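# Slide the tape roll onto the rod

## Task

Put the roll of tape onto the rod so the rod passes through its hole. It must stay there by itself at the end, not just because the robot holds it. Anything the robot is touching at the end must not drop by more than about a fingernail's width once released, and no motor of either hand may still show moving in hand_stopped_by when the scene ends.

## Robot and tools

Robot: a humanoid upper body on a stand past the table's -x edge, facing about +x, with two arms: left_arm (its own left, on the +y side) carrying a left hand, and right_arm (on -y) carrying a right hand. Each hand has five fingers driven by six motors.

World frame: table top at z = 0, +z up, +x across the table away from the robot; the near table edge is at x = 0.18 m. The pelvis sits 0.01 to 0.14 m above the table; each shoulder is about 0.28 m higher, 0.06 m toward +x and 0.10 m to its own side. A hand point reaches at most 0.62 m from its shoulder. The body may be slightly turned or tilted, and printed positions get less accurate at long reach.

Hand point frame: the hand point sits 0.05 m in front of the palm, where the index pad meets the thumb tip in a pinch. Its +z runs along straight fingers (fingertips 0.06 to 0.07 m beyond it), +y points out of the palm, +x points across the palm toward the little finger on the right hand but toward the thumb on the left hand. A wrist bracket on the little-finger side sticks out 0.03 m further along +y and 0.11 m across the palm and can collide.

execute_actions(actions): a list of actions. Each action is a table of up to 15 rows; each row lasts one 1/30 s step and the last row repeats to fill 15 steps. A row is one flat list of 28 numbers in [-1, 1] covering both arms: left dx, dy, dz, rx, ry, rz, then left little, ring, middle, index, thumb_bend, thumb_turn, force_limit, speed, then the same 14 for the right side. dx..rz are an offset, not a pose: they describe the target relative to the hand point's measured pose at the start of that action (for a call's first action, the last pose reported), in the hand point's own axes, every row from that same start. Scale: 1.0 = 0.6 m or 180 degrees; rx, ry, rz form a single rotation vector. Optionally 14 more numbers from 0 to 1 scale the stiffness of each joint, left arm's 7 then right arm's 7, in Joint positions order; they persist. An empty list just returns state and images.

Hand numbers are absolute targets: fingers and thumb_bend +1 straight, -1 fully curled; thumb_turn +1 beside the palm, -1 across in front of it. A pinch is about index -0.22, thumb_bend -0.75, thumb_turn -0.57. force_limit maps -1..+1 to roughly 0..10 N fingertip load (0..15 N for thumb motors) where a closing motor stops; it does not stop opening. speed maps -1..+1 to near zero..full (full travel in 0.6 s). There is no 'no change' value: to keep a hand, resend its last eight numbers, or before any were sent, its hand_measured six plus hand_force_limit and hand_speed.

Per step the commanded pose is clipped to 70 mm and 16 degrees from the measured one; joints move at most 2.4 rad/s. Far targets take several actions, and each arm afterwards continues only to its last clipped pose.

move(target, speed, blocking): target is one 28-number row, offsets measured from the pose in the latest result showing one; hand numbers are sent at the start. Each hand point follows a straight path, shorter rotation, all arms finishing together, lasting 0.5 to 10 s. speed is path top speed in m/s, 0.002 to 0.5 (default 0.25), rotation capped at twice that in rad/s. Paths ignore obstacles and the other arm; the hand may lag, drift or overshoot speed near full reach. Faster contact hits harder; aiming deeper past a contact presses harder. blocking=false returns after 0.5 s; then check with wait(0) and do not send actions or moves until its end shows, or call stop. The result adds a move: line with the ending (done, off_target, moving, held, fault) and limits (paced = pose clipped, held = steps blocked, after which the arm may speed up) plus each hand point's distance to its target.

wait(seconds): 0 to 10, arms keep their last command. stop(): brakes a running move; needs room. zoom_image(camera, region): camera is cam_high, cam_left_wrist or cam_right_wrist (each 896x504); region [x0, y0, x1, y1] pixels, at most 504x504. show_instructions(): shows reference pages. finished_scene(scene): the integer number of the current scene; ends it permanently after holding the last command.

Results: each arm's end_effector_position (m) and end_effector_quat_wxyz in the world frame; Hand target lines show where the controller is driving; hand_measured, hand_stopped_by (moving, target, force, stalled, fault), hand_load_n (positive = pushed open), hand_force_limit, hand_speed, in motor order. A lost grip shows as loads near 0. pose unreachable means the clearance check altered that arm's command. Camera calibration (K, distortion, T_world_to_cam) is given per camera and may be slightly off.

Gripping: turn the thumb in front of the palm before arriving; the hand wraps objects 0.035 to 0.08 m across, lying across the palm on the wrist side of the point. A motor moves only when its target changes by 0.01 or more, then locks at target or force limit; if blocked it reads moving until it times out and then stalled. Close gently at speed -0.9 or lower. To loosen, send a more open target than hand_measured.

Avoid: arms hitting or pressing each other, joint torque beyond limits (22 N m for big joints, 4.4 N m for wrist pitch and yaw; held weight counts) which freezes the arm for 10 s, long heavy holding that overheats motors (warning from 90 °C, fault at 120 °C), knocking anything off the table, dropping or slamming objects, and leaving the tape supported by the hand. Loose objects may occasionally get nudged. Release fully and let fingers settle to target or force before finishing.

Each tool is called after "Request:" by a JSON object that holds its "api" and its "payload", one argument or row to a line.

Reference images:

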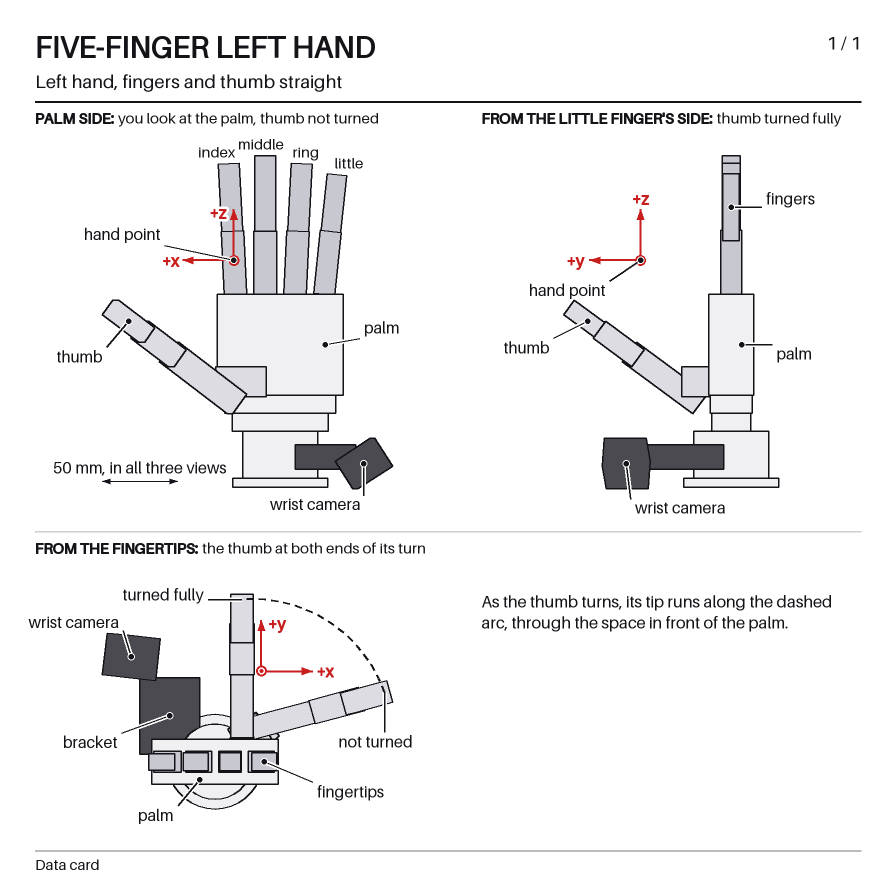

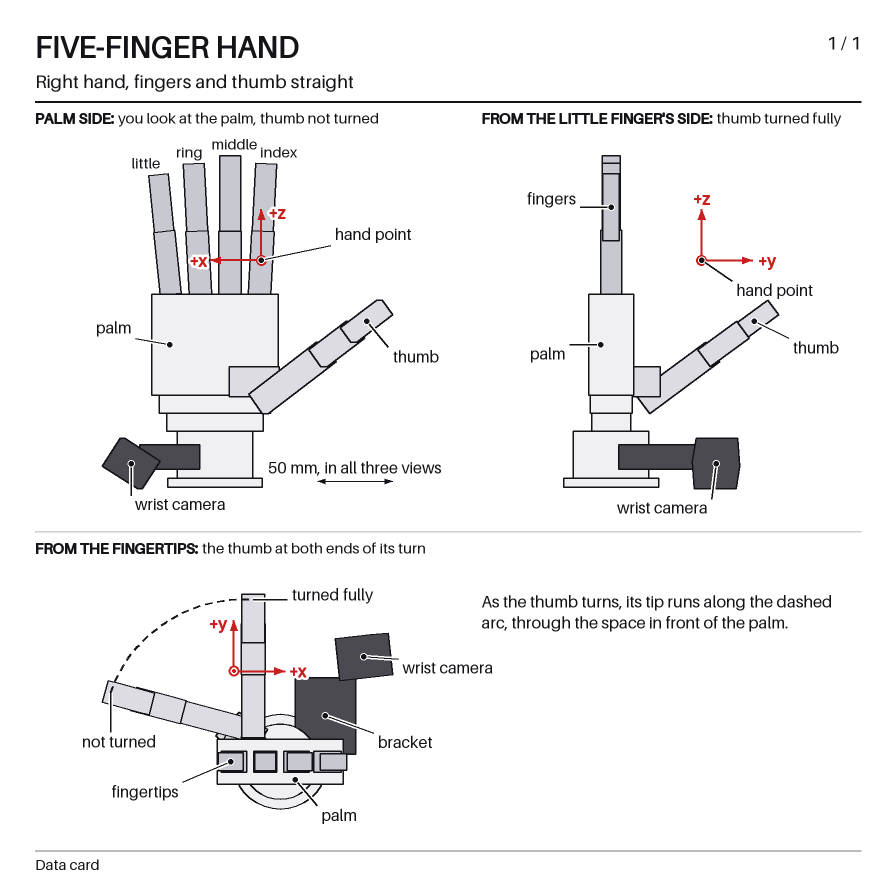

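## Session

Request:
{"api": "execute_actions", "payload": {
  "actions": []
}}

Scene clock: 0.00 s.
left_arm: end_effector_position=(+0.1790, +0.0837, +0.3691) hand_measured=(+1.000, +1.000, +1.000, +1.000, +1.000, +1.000) hand_load_n=(+0.0, +0.0, +0.0, +0.0, +0.0, +0.0) hand_stopped_by=(target, target, target, target, target, target) hand_force_limit=0.00 hand_speed=-0.80 end_effector_quat_wxyz=(+0.053, +0.032, -0.212, +0.975) | right_arm: end_effector_position=(+0.0606, -0.1475, +0.4187) hand_measured=(+1.000, +1.000, +1.000, +1.000, +1.000, +1.000) hand_load_n=(+0.0, +0.0, +0.0, +0.0, +0.0, +0.0) hand_stopped_by=(target, target, target, target, target, target) hand_force_limit=0.00 hand_speed=-0.80 end_effector_quat_wxyz=(+0.986, -0.094, -0.138, +0.022)
Joint positions: left_arm=[-0.187  0.437  0.234 -0.371 -0.469 -1.119 -0.428] | right_arm=[-0.244 -0.464 -0.278 -0.649  0.586 -1.16   0.204]
Joint velocities: left_arm=[ 0.    -0.011  0.002  0.005 -0.003  0.     0.   ] | right_arm=[-0.006  0.005 -0.008  0.     0.005  0.     0.   ]
Hand target (left_arm): +0.179, +0.084, +0.369; +0.053, +0.032, -0.212, +0.975
Hand target (right_arm): +0.061, -0.148, +0.419; +0.986, -0.094, -0.138, +0.022
Joint stiffness scale: left_arm=[1. 1. 1. 1. 1. 1. 1.] | right_arm=[1. 1. 1. 1. 1. 1. 1.]

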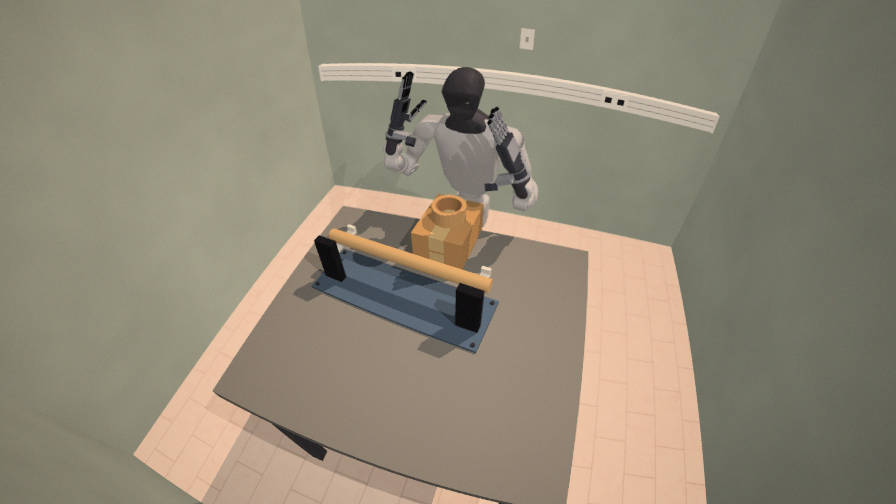

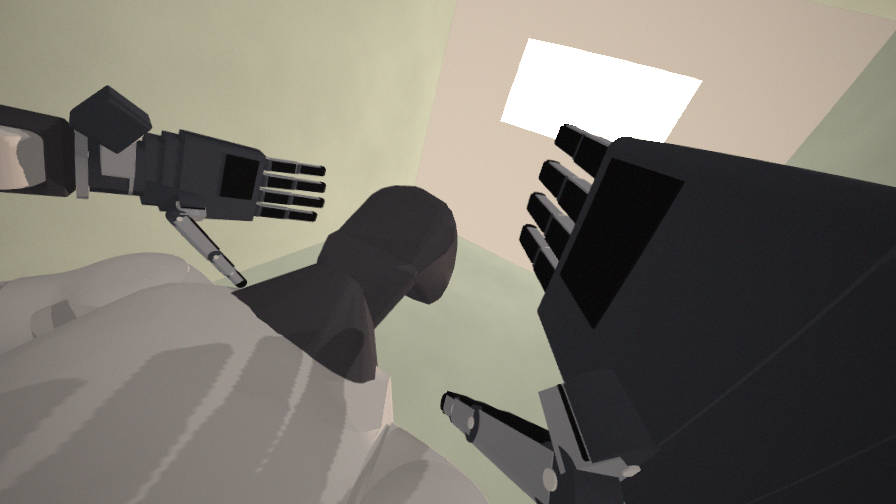

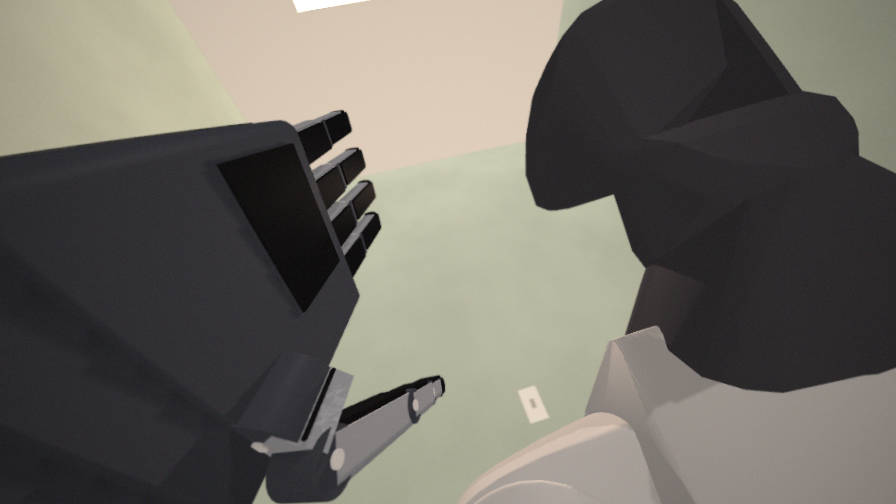

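Request:
{"api": "zoom_image", "payload": {
  "camera": "cam_high",
  "region": [300, 180, 520, 360]
}}

Region (300, 180, 520, 360) of cam_high's 896x504 image, scaled by 2.291, with more detail than that image has; it fills the top 412 rows of this view, and the rest is white.

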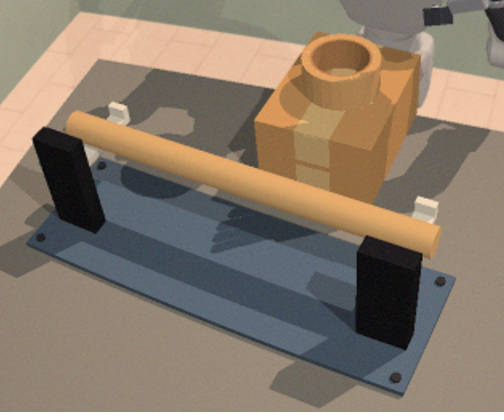

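Request:
{"api": "move", "payload": {
  "target": [-0.177,0.184,-0.137,-0.328,-0.231,0.181,-1,-1,0.2,0.2,0,-0.57,0,0, 0.562,0.033,-0.40,-0.544,0.617,-0.132,1,1,1,1,1,-1,0,0]
}}

Scene clock: 59.90 s.
left_arm: end_effector_position=(+0.2674, +0.0053, +0.2392) hand_measured=(-1.000, -1.000, +0.200, +0.200, +0.000, -0.570) hand_load_n=(+0.0, +0.0, +0.0, +0.0, +0.0, +0.0) hand_stopped_by=(target, target, target, target, target, target) hand_force_limit=0.00 hand_speed=0.00 end_effector_quat_wxyz=(+0.236, -0.231, +0.655, -0.679) | right_arm: end_effector_position=(+0.4463, -0.1307, +0.2670) hand_measured=(+1.000, +1.000, +1.000, +1.000, +1.000, -1.000) hand_load_n=(+0.0, +0.0, +0.0, +0.0, +0.0, +0.0) hand_stopped_by=(target, target, target, target, target, target) hand_force_limit=0.00 hand_speed=0.00 end_effector_quat_wxyz=(-0.307, +0.658, -0.624, +0.288)
Joint positions: left_arm=[-0.189  0.63   0.379 -1.026  0.323 -0.114 -0.86 ] | right_arm=[-1.619 -0.508  0.119  0.391 -1.093  0.2    1.624]
Joint velocities: left_arm=[-0.127 -0.321  0.038 -0.002  0.052 -0.099 -0.31 ] | right_arm=[-0.002  0.285 -0.457  0.071 -0.472 -0.316  0.126]
Hand target (left_arm): +0.268, +0.006, +0.240; +0.240, -0.229, +0.655, -0.679
Hand target (right_arm): +0.446, -0.131, +0.267; -0.305, +0.659, -0.624, +0.289
Off the commanded pose (left_arm): 0.004 m, 7 deg.
Off the commanded pose (right_arm): 0.022 m, 3 deg.
Joint stiffness scale: left_arm=[1. 1. 1. 1. 1. 1. 1.] | right_arm=[1. 1. 1. 1. 1. 1. 1.]
joint sent to its limit (left arm) — the command would take joint 4 (elbow) past its lower limit, so that joint was sent only as far as its limit.
joint sent to its limit (right arm) — the command would take joint 1 (shoulder pitch) past its lower limit and joint 7 (wrist yaw) past its upper limit, so those joints were sent only as far as their limits.
move: off_target (left_arm, right_arm); limits=paced
camera_calibration (this result's frames):
cam_left_wrist: T_world_to_cam=[[0.129721, 0.0834424, 0.988033, -0.269437], [-0.982655, -0.122361, 0.139348, 0.235289], [0.132524, -0.988972, 0.0661224, 0.0900601], [0, 0, 0, 1]] pos_world=[0.254224, 0.140339, 0.227471]
cam_right_wrist: T_world_to_cam=[[-0.647953, 0.0503192, -0.760016, 0.498633], [-0.424832, 0.804316, 0.415443, 0.18494], [0.632198, 0.592067, -0.499782, 0.059995], [0, 0, 0, 1]] pos_world=[0.363731, -0.209362, 0.332122]

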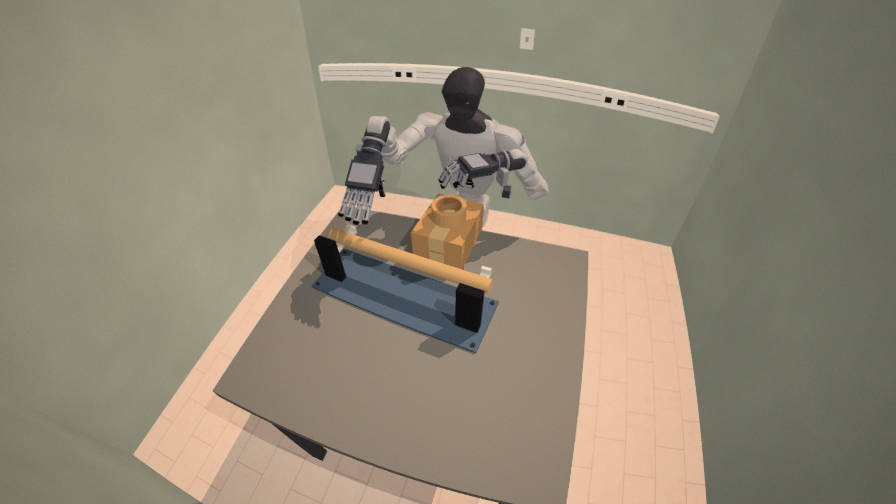

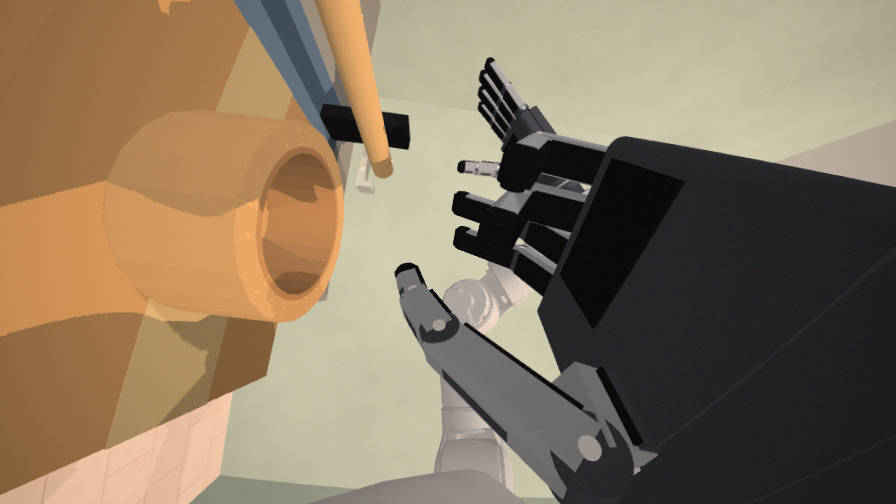

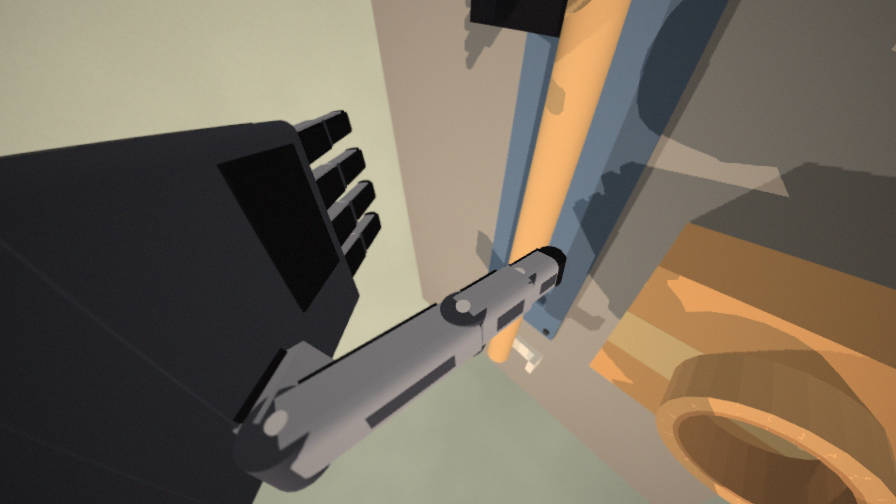

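Request:
{"api": "execute_actions", "payload": {
  "actions": []
}}

Scene clock: 63.87 s.
left_arm: end_effector_position=(+0.2673, +0.0053, +0.2391) hand_measured=(-1.000, -1.000, +0.200, +0.200, +0.000, -0.570) hand_load_n=(+0.0, +0.0, +0.0, +0.0, +0.0, +0.0) hand_stopped_by=(target, target, target, target, target, target) hand_force_limit=0.00 hand_speed=0.00 end_effector_quat_wxyz=(+0.237, -0.231, +0.655, -0.679) | right_arm: end_effector_position=(+0.4465, -0.1308, +0.2673) hand_measured=(+1.000, +1.000, +1.000, +1.000, +1.000, -1.000) hand_load_n=(+0.0, +0.0, +0.0, +0.0, +0.0, +0.0) hand_stopped_by=(target, target, target, target, target, target) hand_force_limit=0.00 hand_speed=0.00 end_effector_quat_wxyz=(-0.307, +0.659, -0.623, +0.289)
Joint positions: left_arm=[-0.198  0.608  0.383 -1.026  0.327 -0.122 -0.883] | right_arm=[-1.619 -0.493  0.095  0.394 -1.117  0.183  1.63 ]
Joint velocities: left_arm=[-0.002  0.     0.012 -0.009  0.002  0.     0.   ] | right_arm=[ 0.002 -0.014  0.    -0.005  0.003  0.     0.   ]
Hand target (left_arm): +0.268, +0.006, +0.240; +0.240, -0.229, +0.655, -0.679
Hand target (right_arm): +0.446, -0.131, +0.267; -0.305, +0.659, -0.624, +0.289
Off the commanded pose (left_arm): 0.004 m, 7 deg.
Off the commanded pose (right_arm): 0.021 m, 3 deg.
Joint stiffness scale: left_arm=[1. 1. 1. 1. 1. 1. 1.] | right_arm=[1. 1. 1. 1. 1. 1. 1.]
camera_calibration (this result's frames):
cam_left_wrist: T_world_to_cam=[[0.129595, 0.083539, 0.988042, -0.269318], [-0.982602, -0.122871, 0.13927, 0.235227], [0.133036, -0.9889, 0.0661621, 0.0899055], [0, 0, 0, 1]] pos_world=[0.254076, 0.140309, 0.227389]
cam_right_wrist: T_world_to_cam=[[-0.647446, 0.0489609, -0.760537, 0.498683], [-0.425569, 0.804626, 0.414087, 0.185687], [0.632222, 0.59176, -0.500116, 0.0601175], [0, 0, 0, 1]] pos_world=[0.363886, -0.2094, 0.332442]

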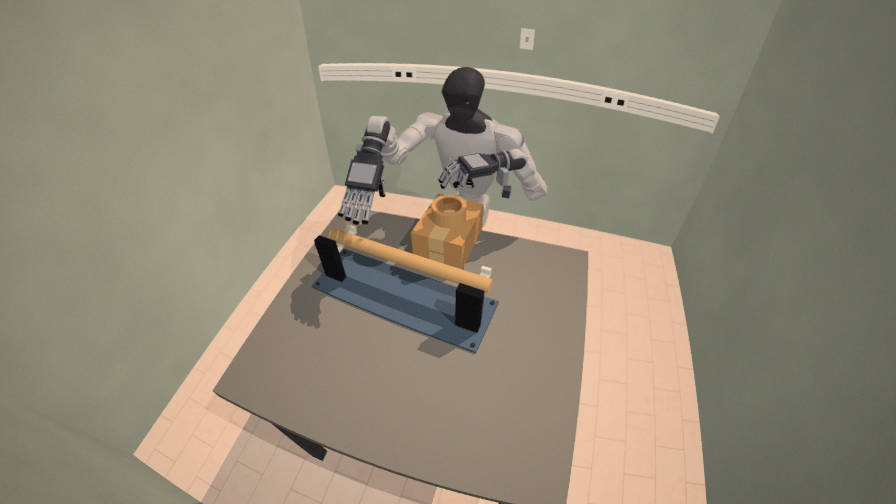

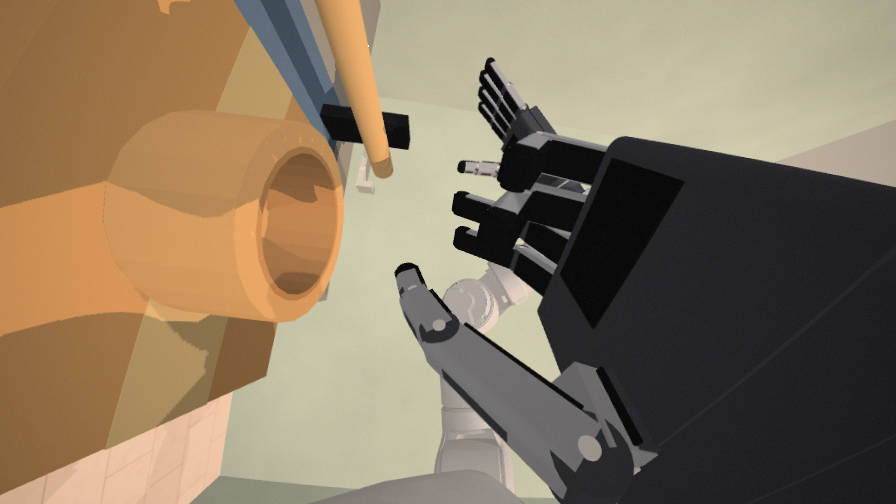

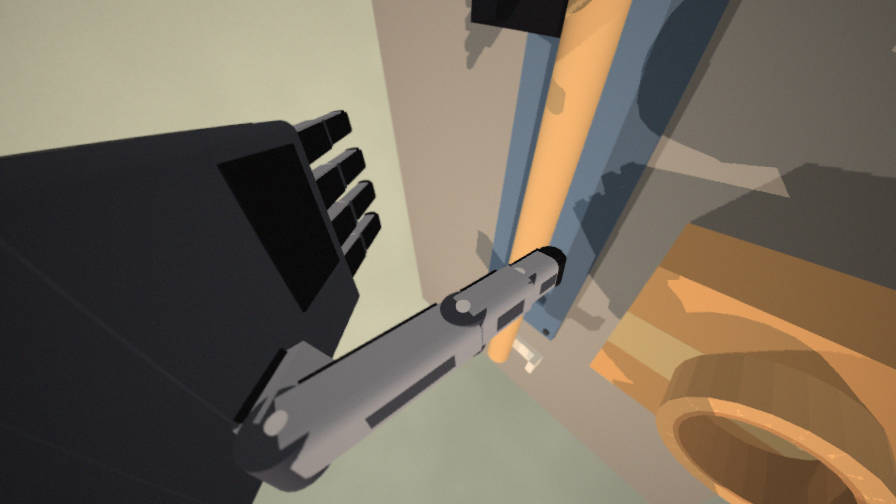

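Request:
{"api": "move", "payload": {
  "target": [-0.028,0.08,-0.025,0,0.083,0,-1,-1,0.2,0.2,0,-0.57,0,0, 0,-0.053,0.16,0.139,0,0,1,1,1,1,1,-1,0,0],
  "speed": 0.1
}}

Scene clock: 88.27 s.
left_arm: end_effector_position=(+0.2724, +0.0282, +0.1924) hand_measured=(-1.000, -1.000, +0.200, +0.200, +0.000, -0.570) hand_load_n=(+0.0, +0.0, +0.0, +0.0, +0.0, +0.0) hand_stopped_by=(target, target, target, target, target, target) hand_force_limit=0.00 hand_speed=0.00 end_effector_quat_wxyz=(+0.152, -0.144, +0.678, -0.705) | right_arm: end_effector_position=(+0.5424, -0.1271, +0.2313) hand_measured=(+1.000, +1.000, +1.000, +1.000, +1.000, -1.000) hand_load_n=(+0.0, +0.0, +0.0, +0.0, +0.0, +0.0) hand_stopped_by=(target, target, target, target, target, target) hand_force_limit=0.00 hand_speed=0.00 end_effector_quat_wxyz=(-0.446, +0.571, -0.551, +0.413)
Joint positions: left_arm=[-0.208  0.644  0.369 -0.39   0.192 -0.88  -0.772] | right_arm=[-1.377 -0.396  0.109  0.508 -1.136  0.143  0.835]
Joint velocities: left_arm=[-0.002  0.005  0.012  0.005  0.    -0.002  0.   ] | right_arm=[ 0.    -0.015  0.014 -0.012 -0.003  0.    -0.004]
Hand target (left_arm): +0.272, +0.028, +0.193; +0.151, -0.142, +0.677, -0.706
Hand target (right_arm): +0.543, -0.127, +0.231; -0.445, +0.572, -0.550, +0.414
Off the commanded pose (left_arm): 0.003 m, 1 deg.
Off the commanded pose (right_arm): 0.003 m, 1 deg.
Joint stiffness scale: left_arm=[1. 1. 1. 1. 1. 1. 1.] | right_arm=[1. 1. 1. 1. 1. 1. 1.]
move: done
camera_calibration (this result's frames):
cam_left_wrist: T_world_to_cam=[[0.138019, 0.0502338, 0.989155, -0.227287], [-0.983475, 0.125094, 0.130873, 0.244466], [-0.117163, -0.990872, 0.066669, 0.183138], [0, 0, 0, 1]] pos_world=[0.293254, 0.162302, 0.180618]
cam_right_wrist: T_world_to_cam=[[-0.26558, 0.0891685, -0.959956, 0.377315], [-0.559448, 0.796667, 0.228777, 0.352871], [0.785165, 0.597805, -0.161694, -0.181133], [0, 0, 0, 1]] pos_world=[0.43984, -0.206483, 0.25219]

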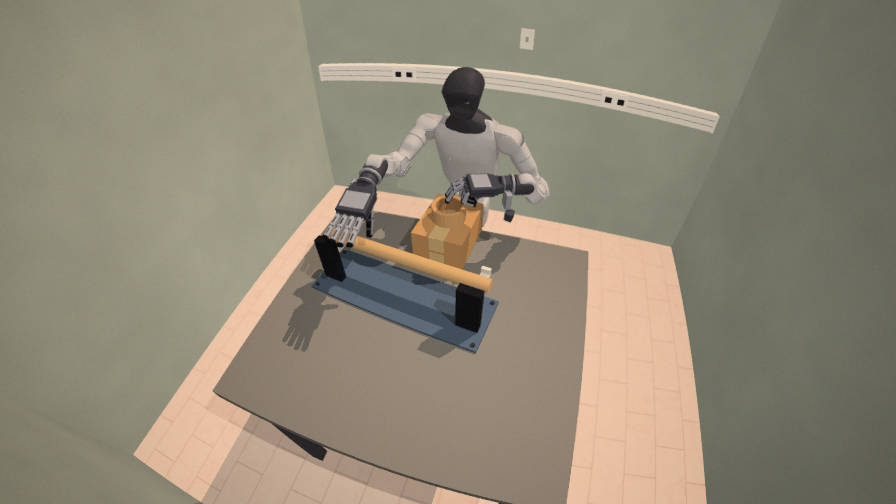

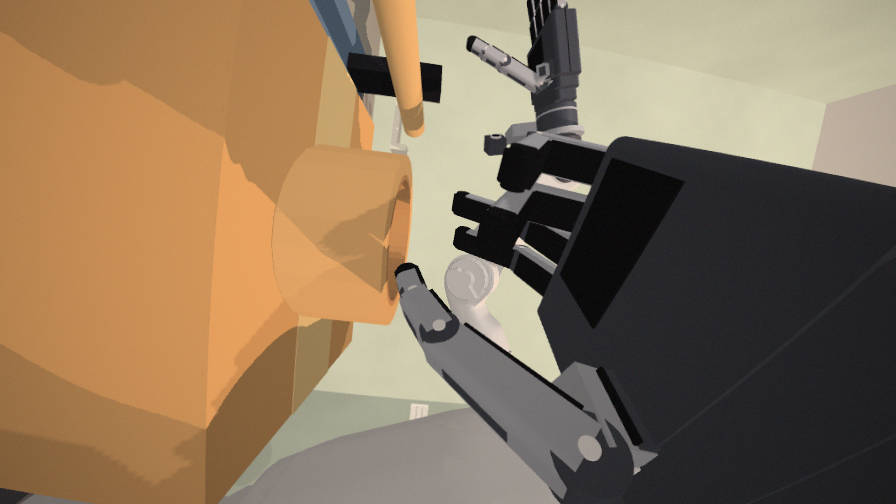

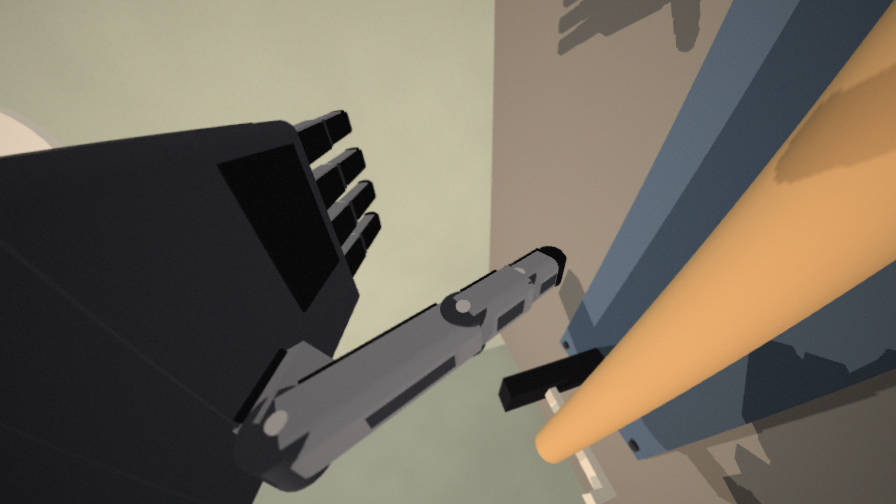

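Request:
{"api": "move", "payload": {
  "target": [0,0.083,-0.017,0,0,0,-1,-1,0.2,0.2,0,-0.57,0,0, 0.045,0.068,-0.192,0,0.045,0,1,1,1,1,1,-1,0,0],
  "speed": 0.07
}}

Scene clock: 130.50 s.
left_arm: end_effector_position=(+0.2685, +0.0362, +0.1876) hand_measured=(-1.000, -1.000, +0.200, +0.200, -0.006, -0.570) hand_load_n=(+0.0, +0.0, +0.0, +0.0, -11.5, +1.5) hand_stopped_by=(target, target, target, target, target, target) hand_force_limit=0.00 hand_speed=0.00 end_effector_quat_wxyz=(-0.167, +0.120, -0.618, +0.759) | right_arm: end_effector_position=(+0.4230, -0.1617, +0.2189) hand_measured=(+1.000, +1.000, +1.000, +1.000, +1.000, -1.000) hand_load_n=(+0.0, +0.0, +0.0, +0.0, +0.0, +0.0) hand_stopped_by=(target, target, target, target, target, target) hand_force_limit=0.00 hand_speed=0.00 end_effector_quat_wxyz=(-0.401, +0.539, -0.584, +0.456)
Joint positions: left_arm=[-0.153  0.568  0.405 -0.198  0.313 -1.17  -0.517] | right_arm=[-0.898 -0.509  0.116 -0.49  -1.375  0.466  1.367]
Joint velocities: left_arm=[ 0.012  0.046 -0.006 -0.008  0.041  0.     0.084] | right_arm=[-0.011  0.011  0.     0.    -0.006  0.     0.001]
Hand target (left_arm): +0.266, +0.041, +0.144; -0.152, +0.144, -0.678, +0.705
Hand target (right_arm): +0.423, -0.164, +0.219; -0.400, +0.537, -0.585, +0.458
Off the commanded pose (left_arm): 0.045 m, 10 deg.
Off the commanded pose (right_arm): 0.003 m, 1 deg.
Joint stiffness scale: left_arm=[1. 1. 1. 1. 1. 1. 1.] | right_arm=[1. 1. 1. 1. 1. 1. 1.]
move: off_target (left_arm)
camera_calibration (this result's frames):
cam_left_wrist: T_world_to_cam=[[0.0522898, 0.194135, 0.97958, -0.202847], [-0.988592, 0.148806, 0.0232801, 0.260909], [-0.141248, -0.969623, 0.199702, 0.171606], [0, 0, 0, 1]] pos_world=[0.292778, 0.166948, 0.158361]
cam_right_wrist: T_world_to_cam=[[-0.255592, 0.0872317, -0.962841, 0.332869], [-0.434659, 0.879222, 0.195039, 0.284489], [0.863565, 0.468358, -0.186806, -0.11727], [0, 0, 0, 1]] pos_world=[0.310005, -0.224241, 0.243107]

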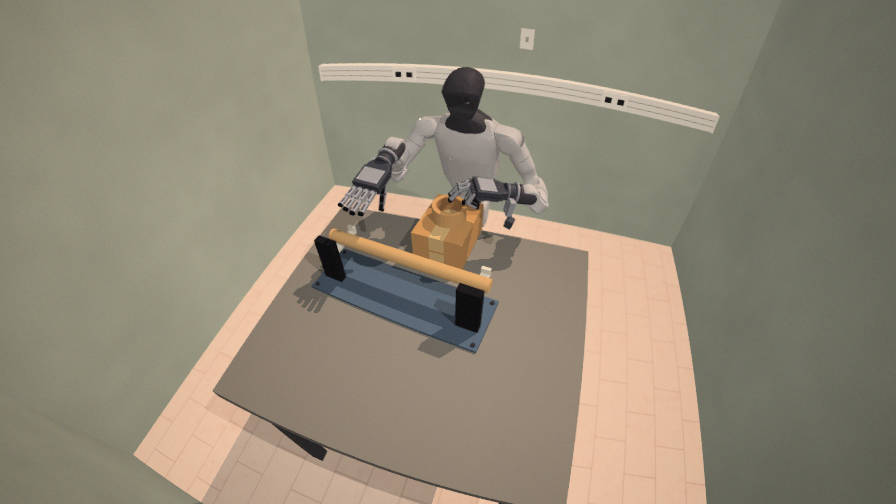

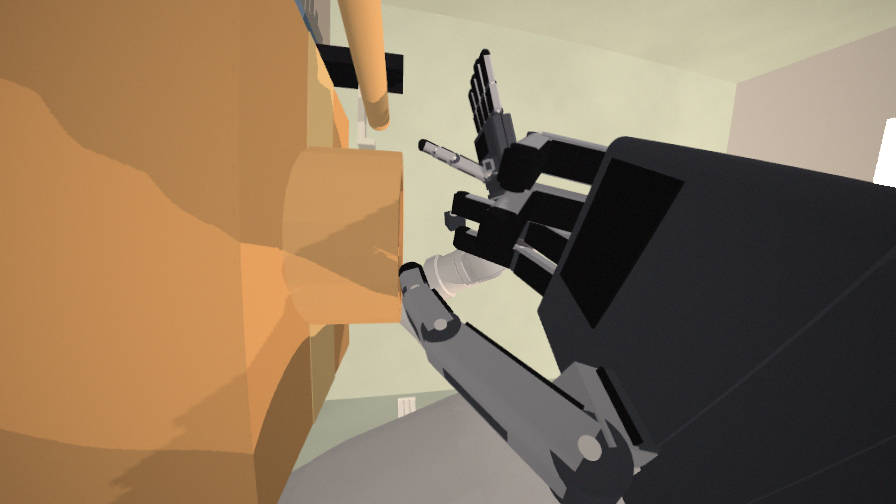

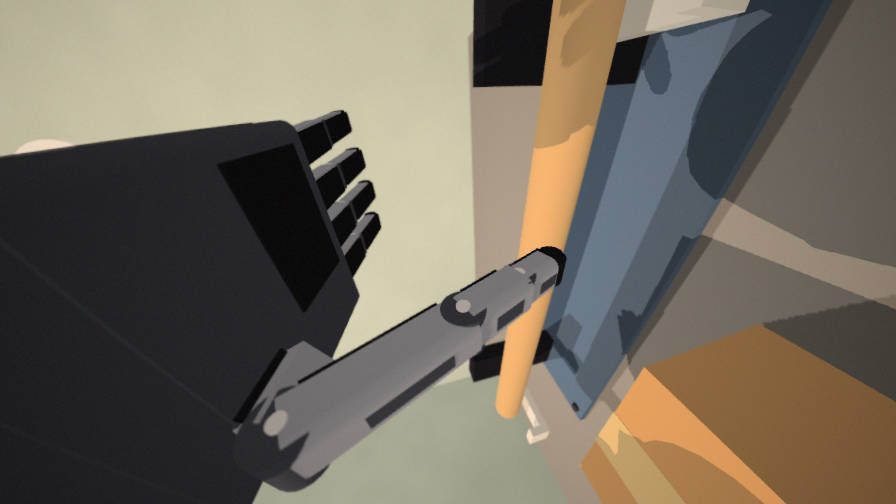

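Request:
{"api": "move", "payload": {
  "target": [0,-0.017,-0.037,-0.054,0,-0.006,-1,-1,0.2,0.2,-0.55,-0.57,0,0, -0.02,0.135,0.035,0,0,0,1,1,1,1,1,-1,0,0],
  "speed": 0.07
}}

Request:
{"api": "move", "payload": {
  "target": [0,0.05,0,0,0,0,-1,-1,0.2,0.2,-0.55,-0.57,0,0, 0,0,0,0,0,0,1,1,1,1,1,-1,0,0],
  "speed": 0.04
}}

Scene clock: 150.30 s.
left_arm: end_effector_position=(+0.2600, +0.0562, +0.1942) hand_measured=(-1.000, -1.000, +0.200, +0.200, -0.550, -0.570) hand_load_n=(+0.0, +0.0, +0.0, +0.0, +0.0, +0.0) hand_stopped_by=(target, target, target, target, target, target) hand_force_limit=0.00 hand_speed=0.00 end_effector_quat_wxyz=(+0.151, -0.136, +0.679, -0.706) | right_arm: end_effector_position=(+0.4250, -0.1524, +0.1347) hand_measured=(+1.000, +1.000, +1.000, +1.000, +1.000, -1.000) hand_load_n=(+0.0, +0.0, +0.0, +0.0, +0.0, +0.0) hand_stopped_by=(target, target, target, target, target, target) hand_force_limit=0.00 hand_speed=0.00 end_effector_quat_wxyz=(-0.403, +0.537, -0.587, +0.453)
Joint positions: left_arm=[-0.064  0.835  0.424 -0.3    0.125 -1.015 -0.592] | right_arm=[-0.599 -0.389  0.22  -0.424 -1.415  0.478  0.983]
Joint velocities: left_arm=[-0.003  0.    -0.011 -0.002  0.006  0.     0.   ] | right_arm=[-0.002  0.009  0.003 -0.012  0.002  0.    -0.002]
Hand target (left_arm): +0.260, +0.056, +0.195; +0.150, -0.137, +0.679, -0.706
Hand target (right_arm): +0.426, -0.153, +0.135; +0.402, -0.536, +0.587, -0.455
Off the commanded pose (left_arm): 0.002 m, 0 deg.
Off the commanded pose (right_arm): 0.002 m, 0 deg.
Joint stiffness scale: left_arm=[1. 1. 1. 1. 1. 1. 1.] | right_arm=[1. 1. 1. 1. 1. 1. 1.]
move: done
camera_calibration (this result's frames):
cam_left_wrist: T_world_to_cam=[[0.130062, 0.0464485, 0.990417, -0.22676], [-0.982755, 0.138458, 0.122562, 0.229177], [-0.131439, -0.989278, 0.0636556, 0.213505], [0, 0, 0, 1]] pos_world=[0.28278, 0.190017, 0.182907]
cam_right_wrist: T_world_to_cam=[[-0.257109, 0.0957096, -0.961631, 0.25336], [-0.432471, 0.878484, 0.203063, 0.291506], [0.864213, 0.468087, -0.184474, -0.139774], [0, 0, 0, 1]] pos_world=[0.312003, -0.214906, 0.15866]

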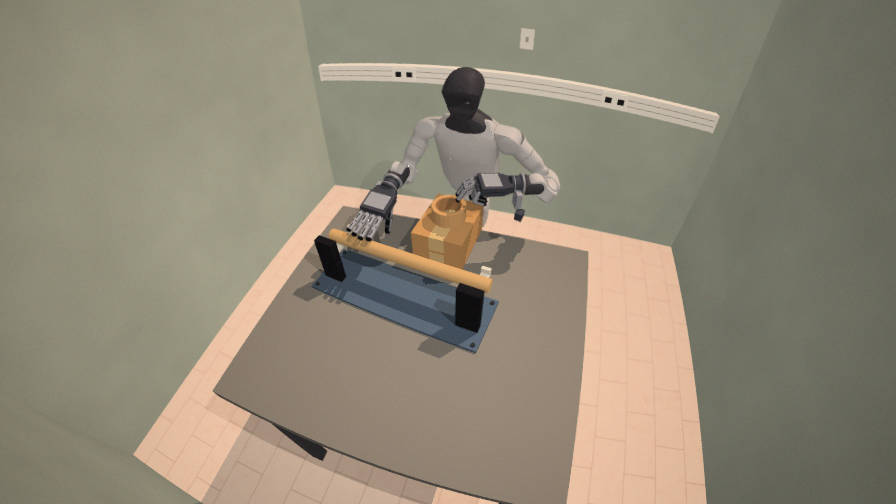

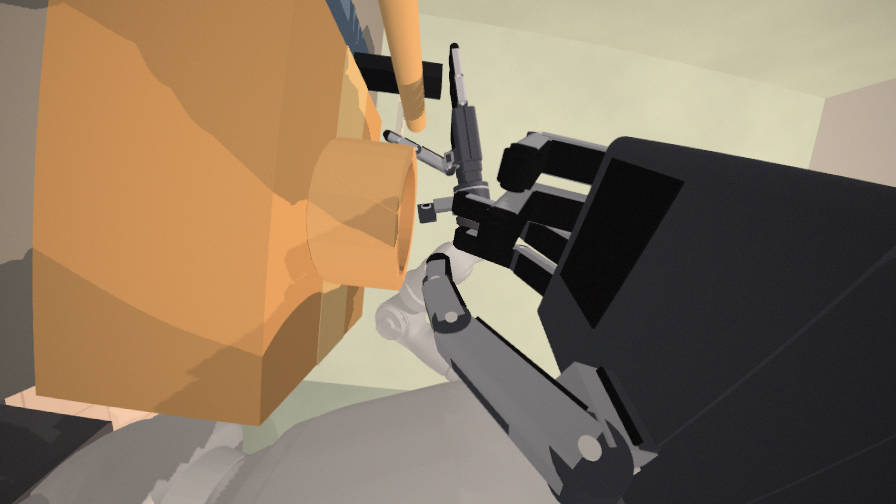

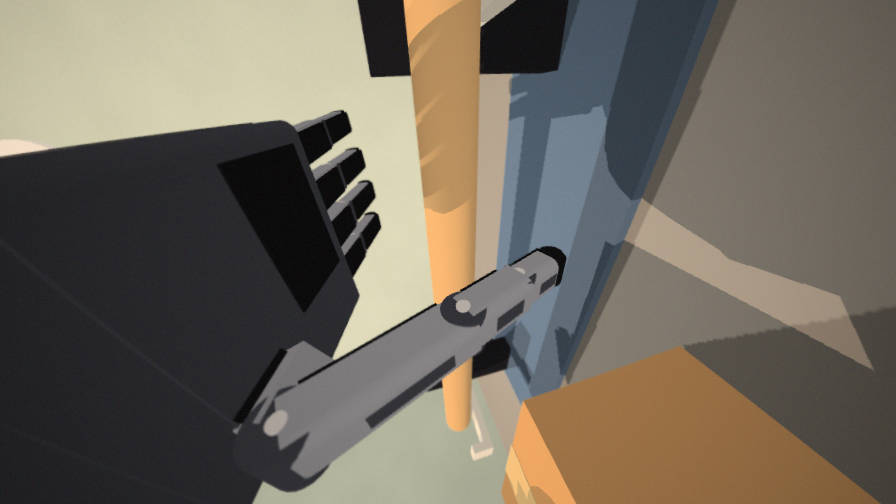

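Scene clock: 151.30 s.
left_arm: end_effector_position=(+0.2602, +0.0567, +0.1641) hand_measured=(-1.000, -1.000, +0.200, +0.200, -0.550, -0.570) hand_load_n=(+0.0, +0.0, +0.0, +0.0, +0.0, +0.0) hand_stopped_by=(target, target, target, target, target, target) hand_force_limit=0.00 hand_speed=0.00 end_effector_quat_wxyz=(+0.150, -0.138, +0.679, -0.705) | right_arm: end_effector_position=(+0.4250, -0.1524, +0.1347) hand_measured=(+1.000, +1.000, +1.000, +1.000, +1.000, -1.000) hand_load_n=(+0.0, +0.0, +0.0, +0.0, +0.0, +0.0) hand_stopped_by=(target, target, target, target, target, target) hand_force_limit=0.00 hand_speed=0.00 end_effector_quat_wxyz=(-0.403, +0.537, -0.587, +0.453)
Joint positions: left_arm=[-0.076  0.714  0.409 -0.195  0.254 -1.158 -0.577] | right_arm=[-0.599 -0.389  0.22  -0.424 -1.415  0.478  0.983]
Joint velocities: left_arm=[-0.008 -0.002 -0.002  0.006  0.    -0.004  0.   ] | right_arm=[ 0.    -0.018  0.005  0.003  0.008  0.     0.   ]
Hand target (left_arm): +0.260, +0.056, +0.164; +0.151, -0.137, +0.679, -0.706
Hand target (right_arm): +0.425, -0.152, +0.135; +0.403, -0.537, +0.587, -0.453
Off the commanded pose (left_arm): 0.002 m, 0 deg.
Off the commanded pose (right_arm): 0.000 m, 0 deg.
Joint stiffness scale: left_arm=[1. 1. 1. 1. 1. 1. 1.] | right_arm=[1. 1. 1. 1. 1. 1. 1.]
move: done
camera_calibration (this result's frames):
cam_left_wrist: T_world_to_cam=[[0.132717, 0.046698, 0.990053, -0.197649], [-0.982683, 0.136514, 0.12529, 0.232642], [-0.129305, -0.989537, 0.064007, 0.215337], [0, 0, 0, 1]] pos_world=[0.282689, 0.190555, 0.152752]
cam_right_wrist: T_world_to_cam=[[-0.257071, 0.0957058, -0.961642, 0.253353], [-0.432479, 0.878485, 0.203042, 0.291513], [0.86422, 0.468087, -0.184442, -0.139783], [0, 0, 0, 1]] pos_world=[0.312007, -0.214907, 0.158663]

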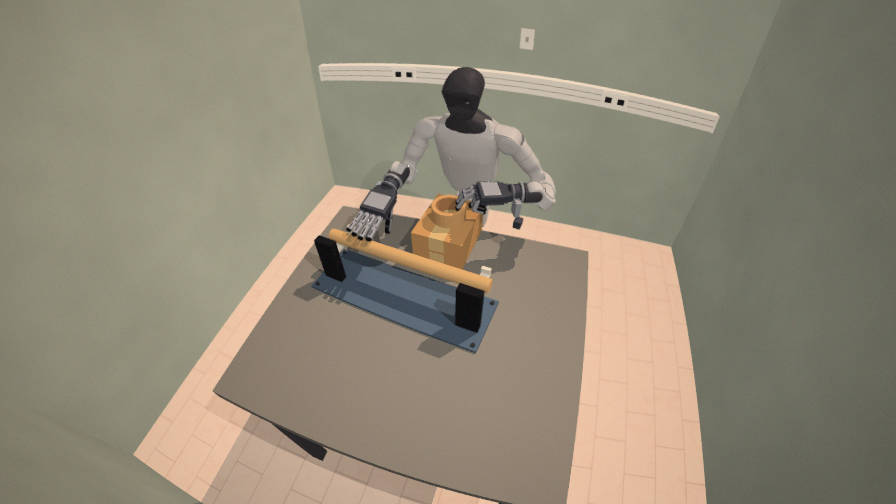

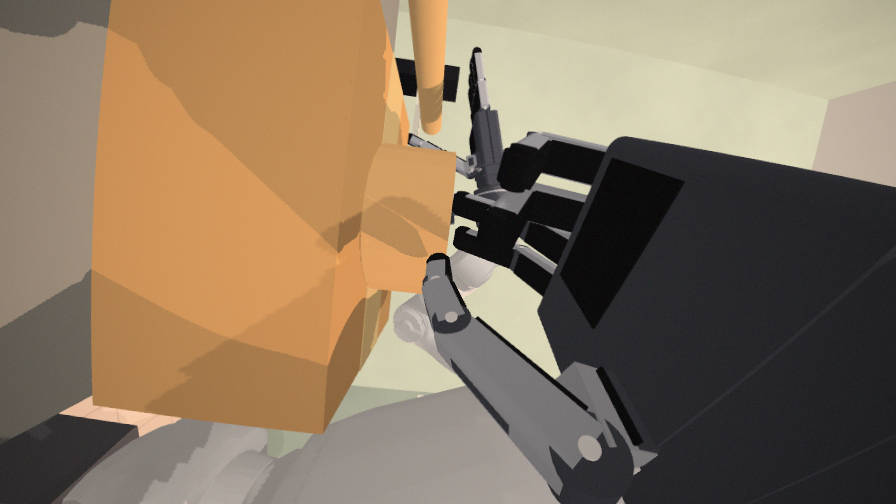

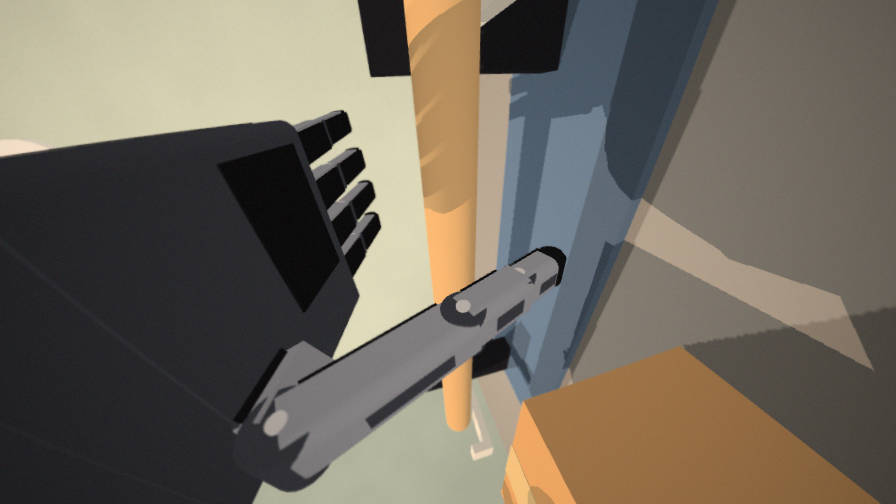

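Request:
{"api": "move", "payload": {
  "target": [0,0,0.017,0,0,0,-1,-1,0.45,0.45,-0.55,-0.57,0,0, 0,0.03,0.108,0,0,0,1,1,1,1,1,-1,0,0],
  "speed": 0.05
}}

Request:
{"api": "zoom_image", "payload": {
  "camera": "cam_high",
  "region": [320, 160, 540, 300]
}}

Scene clock: 161.67 s.
left_arm: end_effector_position=(+0.2641, +0.0484, +0.1648) hand_measured=(-1.000, -1.000, +0.450, +0.450, -0.550, -0.570) hand_load_n=(+0.0, +0.0, +0.0, +0.0, +0.0, +0.0) hand_stopped_by=(target, target, target, target, target, target) hand_force_limit=0.00 hand_speed=0.00 end_effector_quat_wxyz=(+0.150, -0.139, +0.678, -0.706) | right_arm: end_effector_position=(+0.4822, -0.1582, +0.1010) hand_measured=(+1.000, +1.000, +1.000, +1.000, +1.000, -1.000) hand_load_n=(+0.0, +0.0, +0.0, +0.0, +0.0, +0.0) hand_stopped_by=(target, target, target, target, target, target) hand_force_limit=0.00 hand_speed=0.00 end_effector_quat_wxyz=(-0.404, +0.537, -0.587, +0.452)
Joint positions: left_arm=[-0.101  0.696  0.382 -0.223  0.279 -1.113 -0.577] | right_arm=[-0.756 -0.349  0.21   0.044 -1.276  0.384  0.66 ]
Joint velocities: left_arm=[-0.003 -0.008  0.002  0.005 -0.002  0.     0.   ] | right_arm=[-0.011  0.002 -0.003  0.     0.026  0.    -0.002]
Hand target (left_arm): +0.264, +0.047, +0.164; +0.150, -0.138, +0.679, -0.705
Hand target (right_arm): +0.483, -0.157, +0.102; +0.406, -0.536, +0.587, -0.450
Off the commanded pose (left_arm): 0.001 m, 0 deg.
Off the commanded pose (right_arm): 0.001 m, 0 deg.
Joint stiffness scale: left_arm=[1. 1. 1. 1. 1. 1. 1.] | right_arm=[1. 1. 1. 1. 1. 1. 1.]
move: done
camera_calibration (this result's frames):
cam_left_wrist: T_world_to_cam=[[0.13346, 0.0495254, 0.989816, -0.198789], [-0.982731, 0.135782, 0.12571, 0.237462], [-0.128174, -0.9895, 0.0667916, 0.206815], [0, 0, 0, 1]] pos_world=[0.286399, 0.182245, 0.153099]
cam_right_wrist: T_world_to_cam=[[-0.258088, 0.0982465, -0.961113, 0.237023], [-0.43378, 0.87712, 0.206144, 0.328226], [0.863264, 0.470115, -0.183757, -0.192019], [0, 0, 0, 1]] pos_world=[0.369314, -0.220909, 0.12486]

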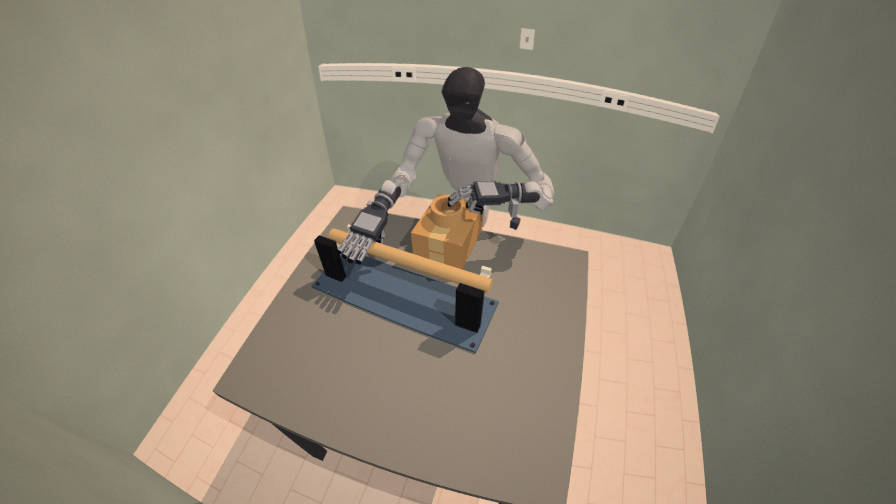

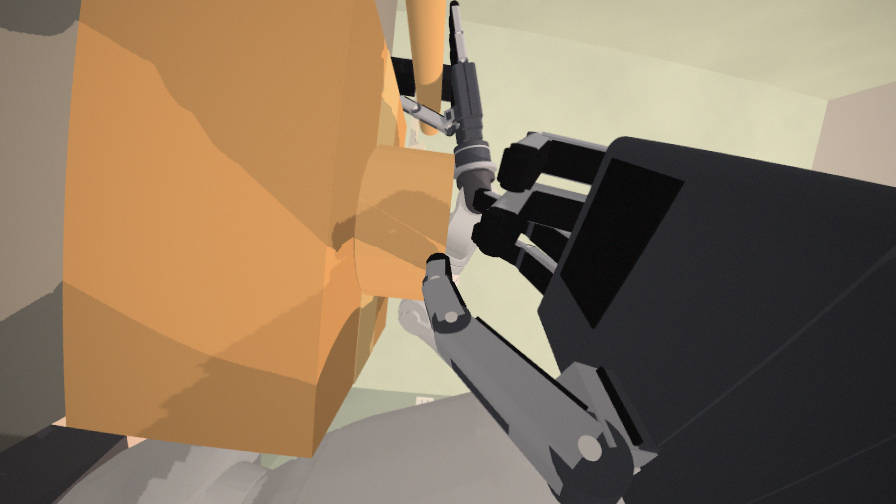

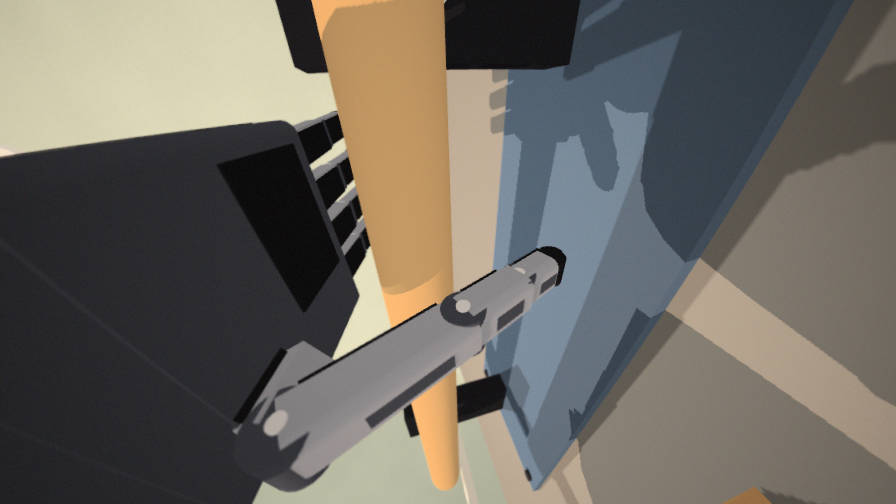

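Region (320, 160, 540, 300) of cam_high's 896x504 image, scaled by 2.291, with more detail than that image has; it fills the top 321 rows of this view, and the rest is white.

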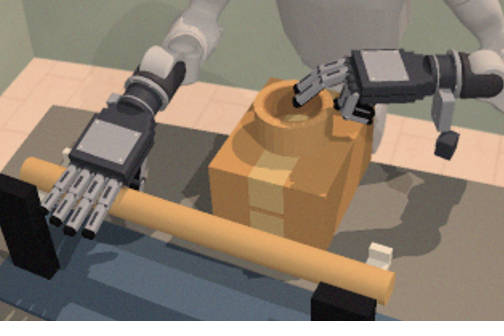

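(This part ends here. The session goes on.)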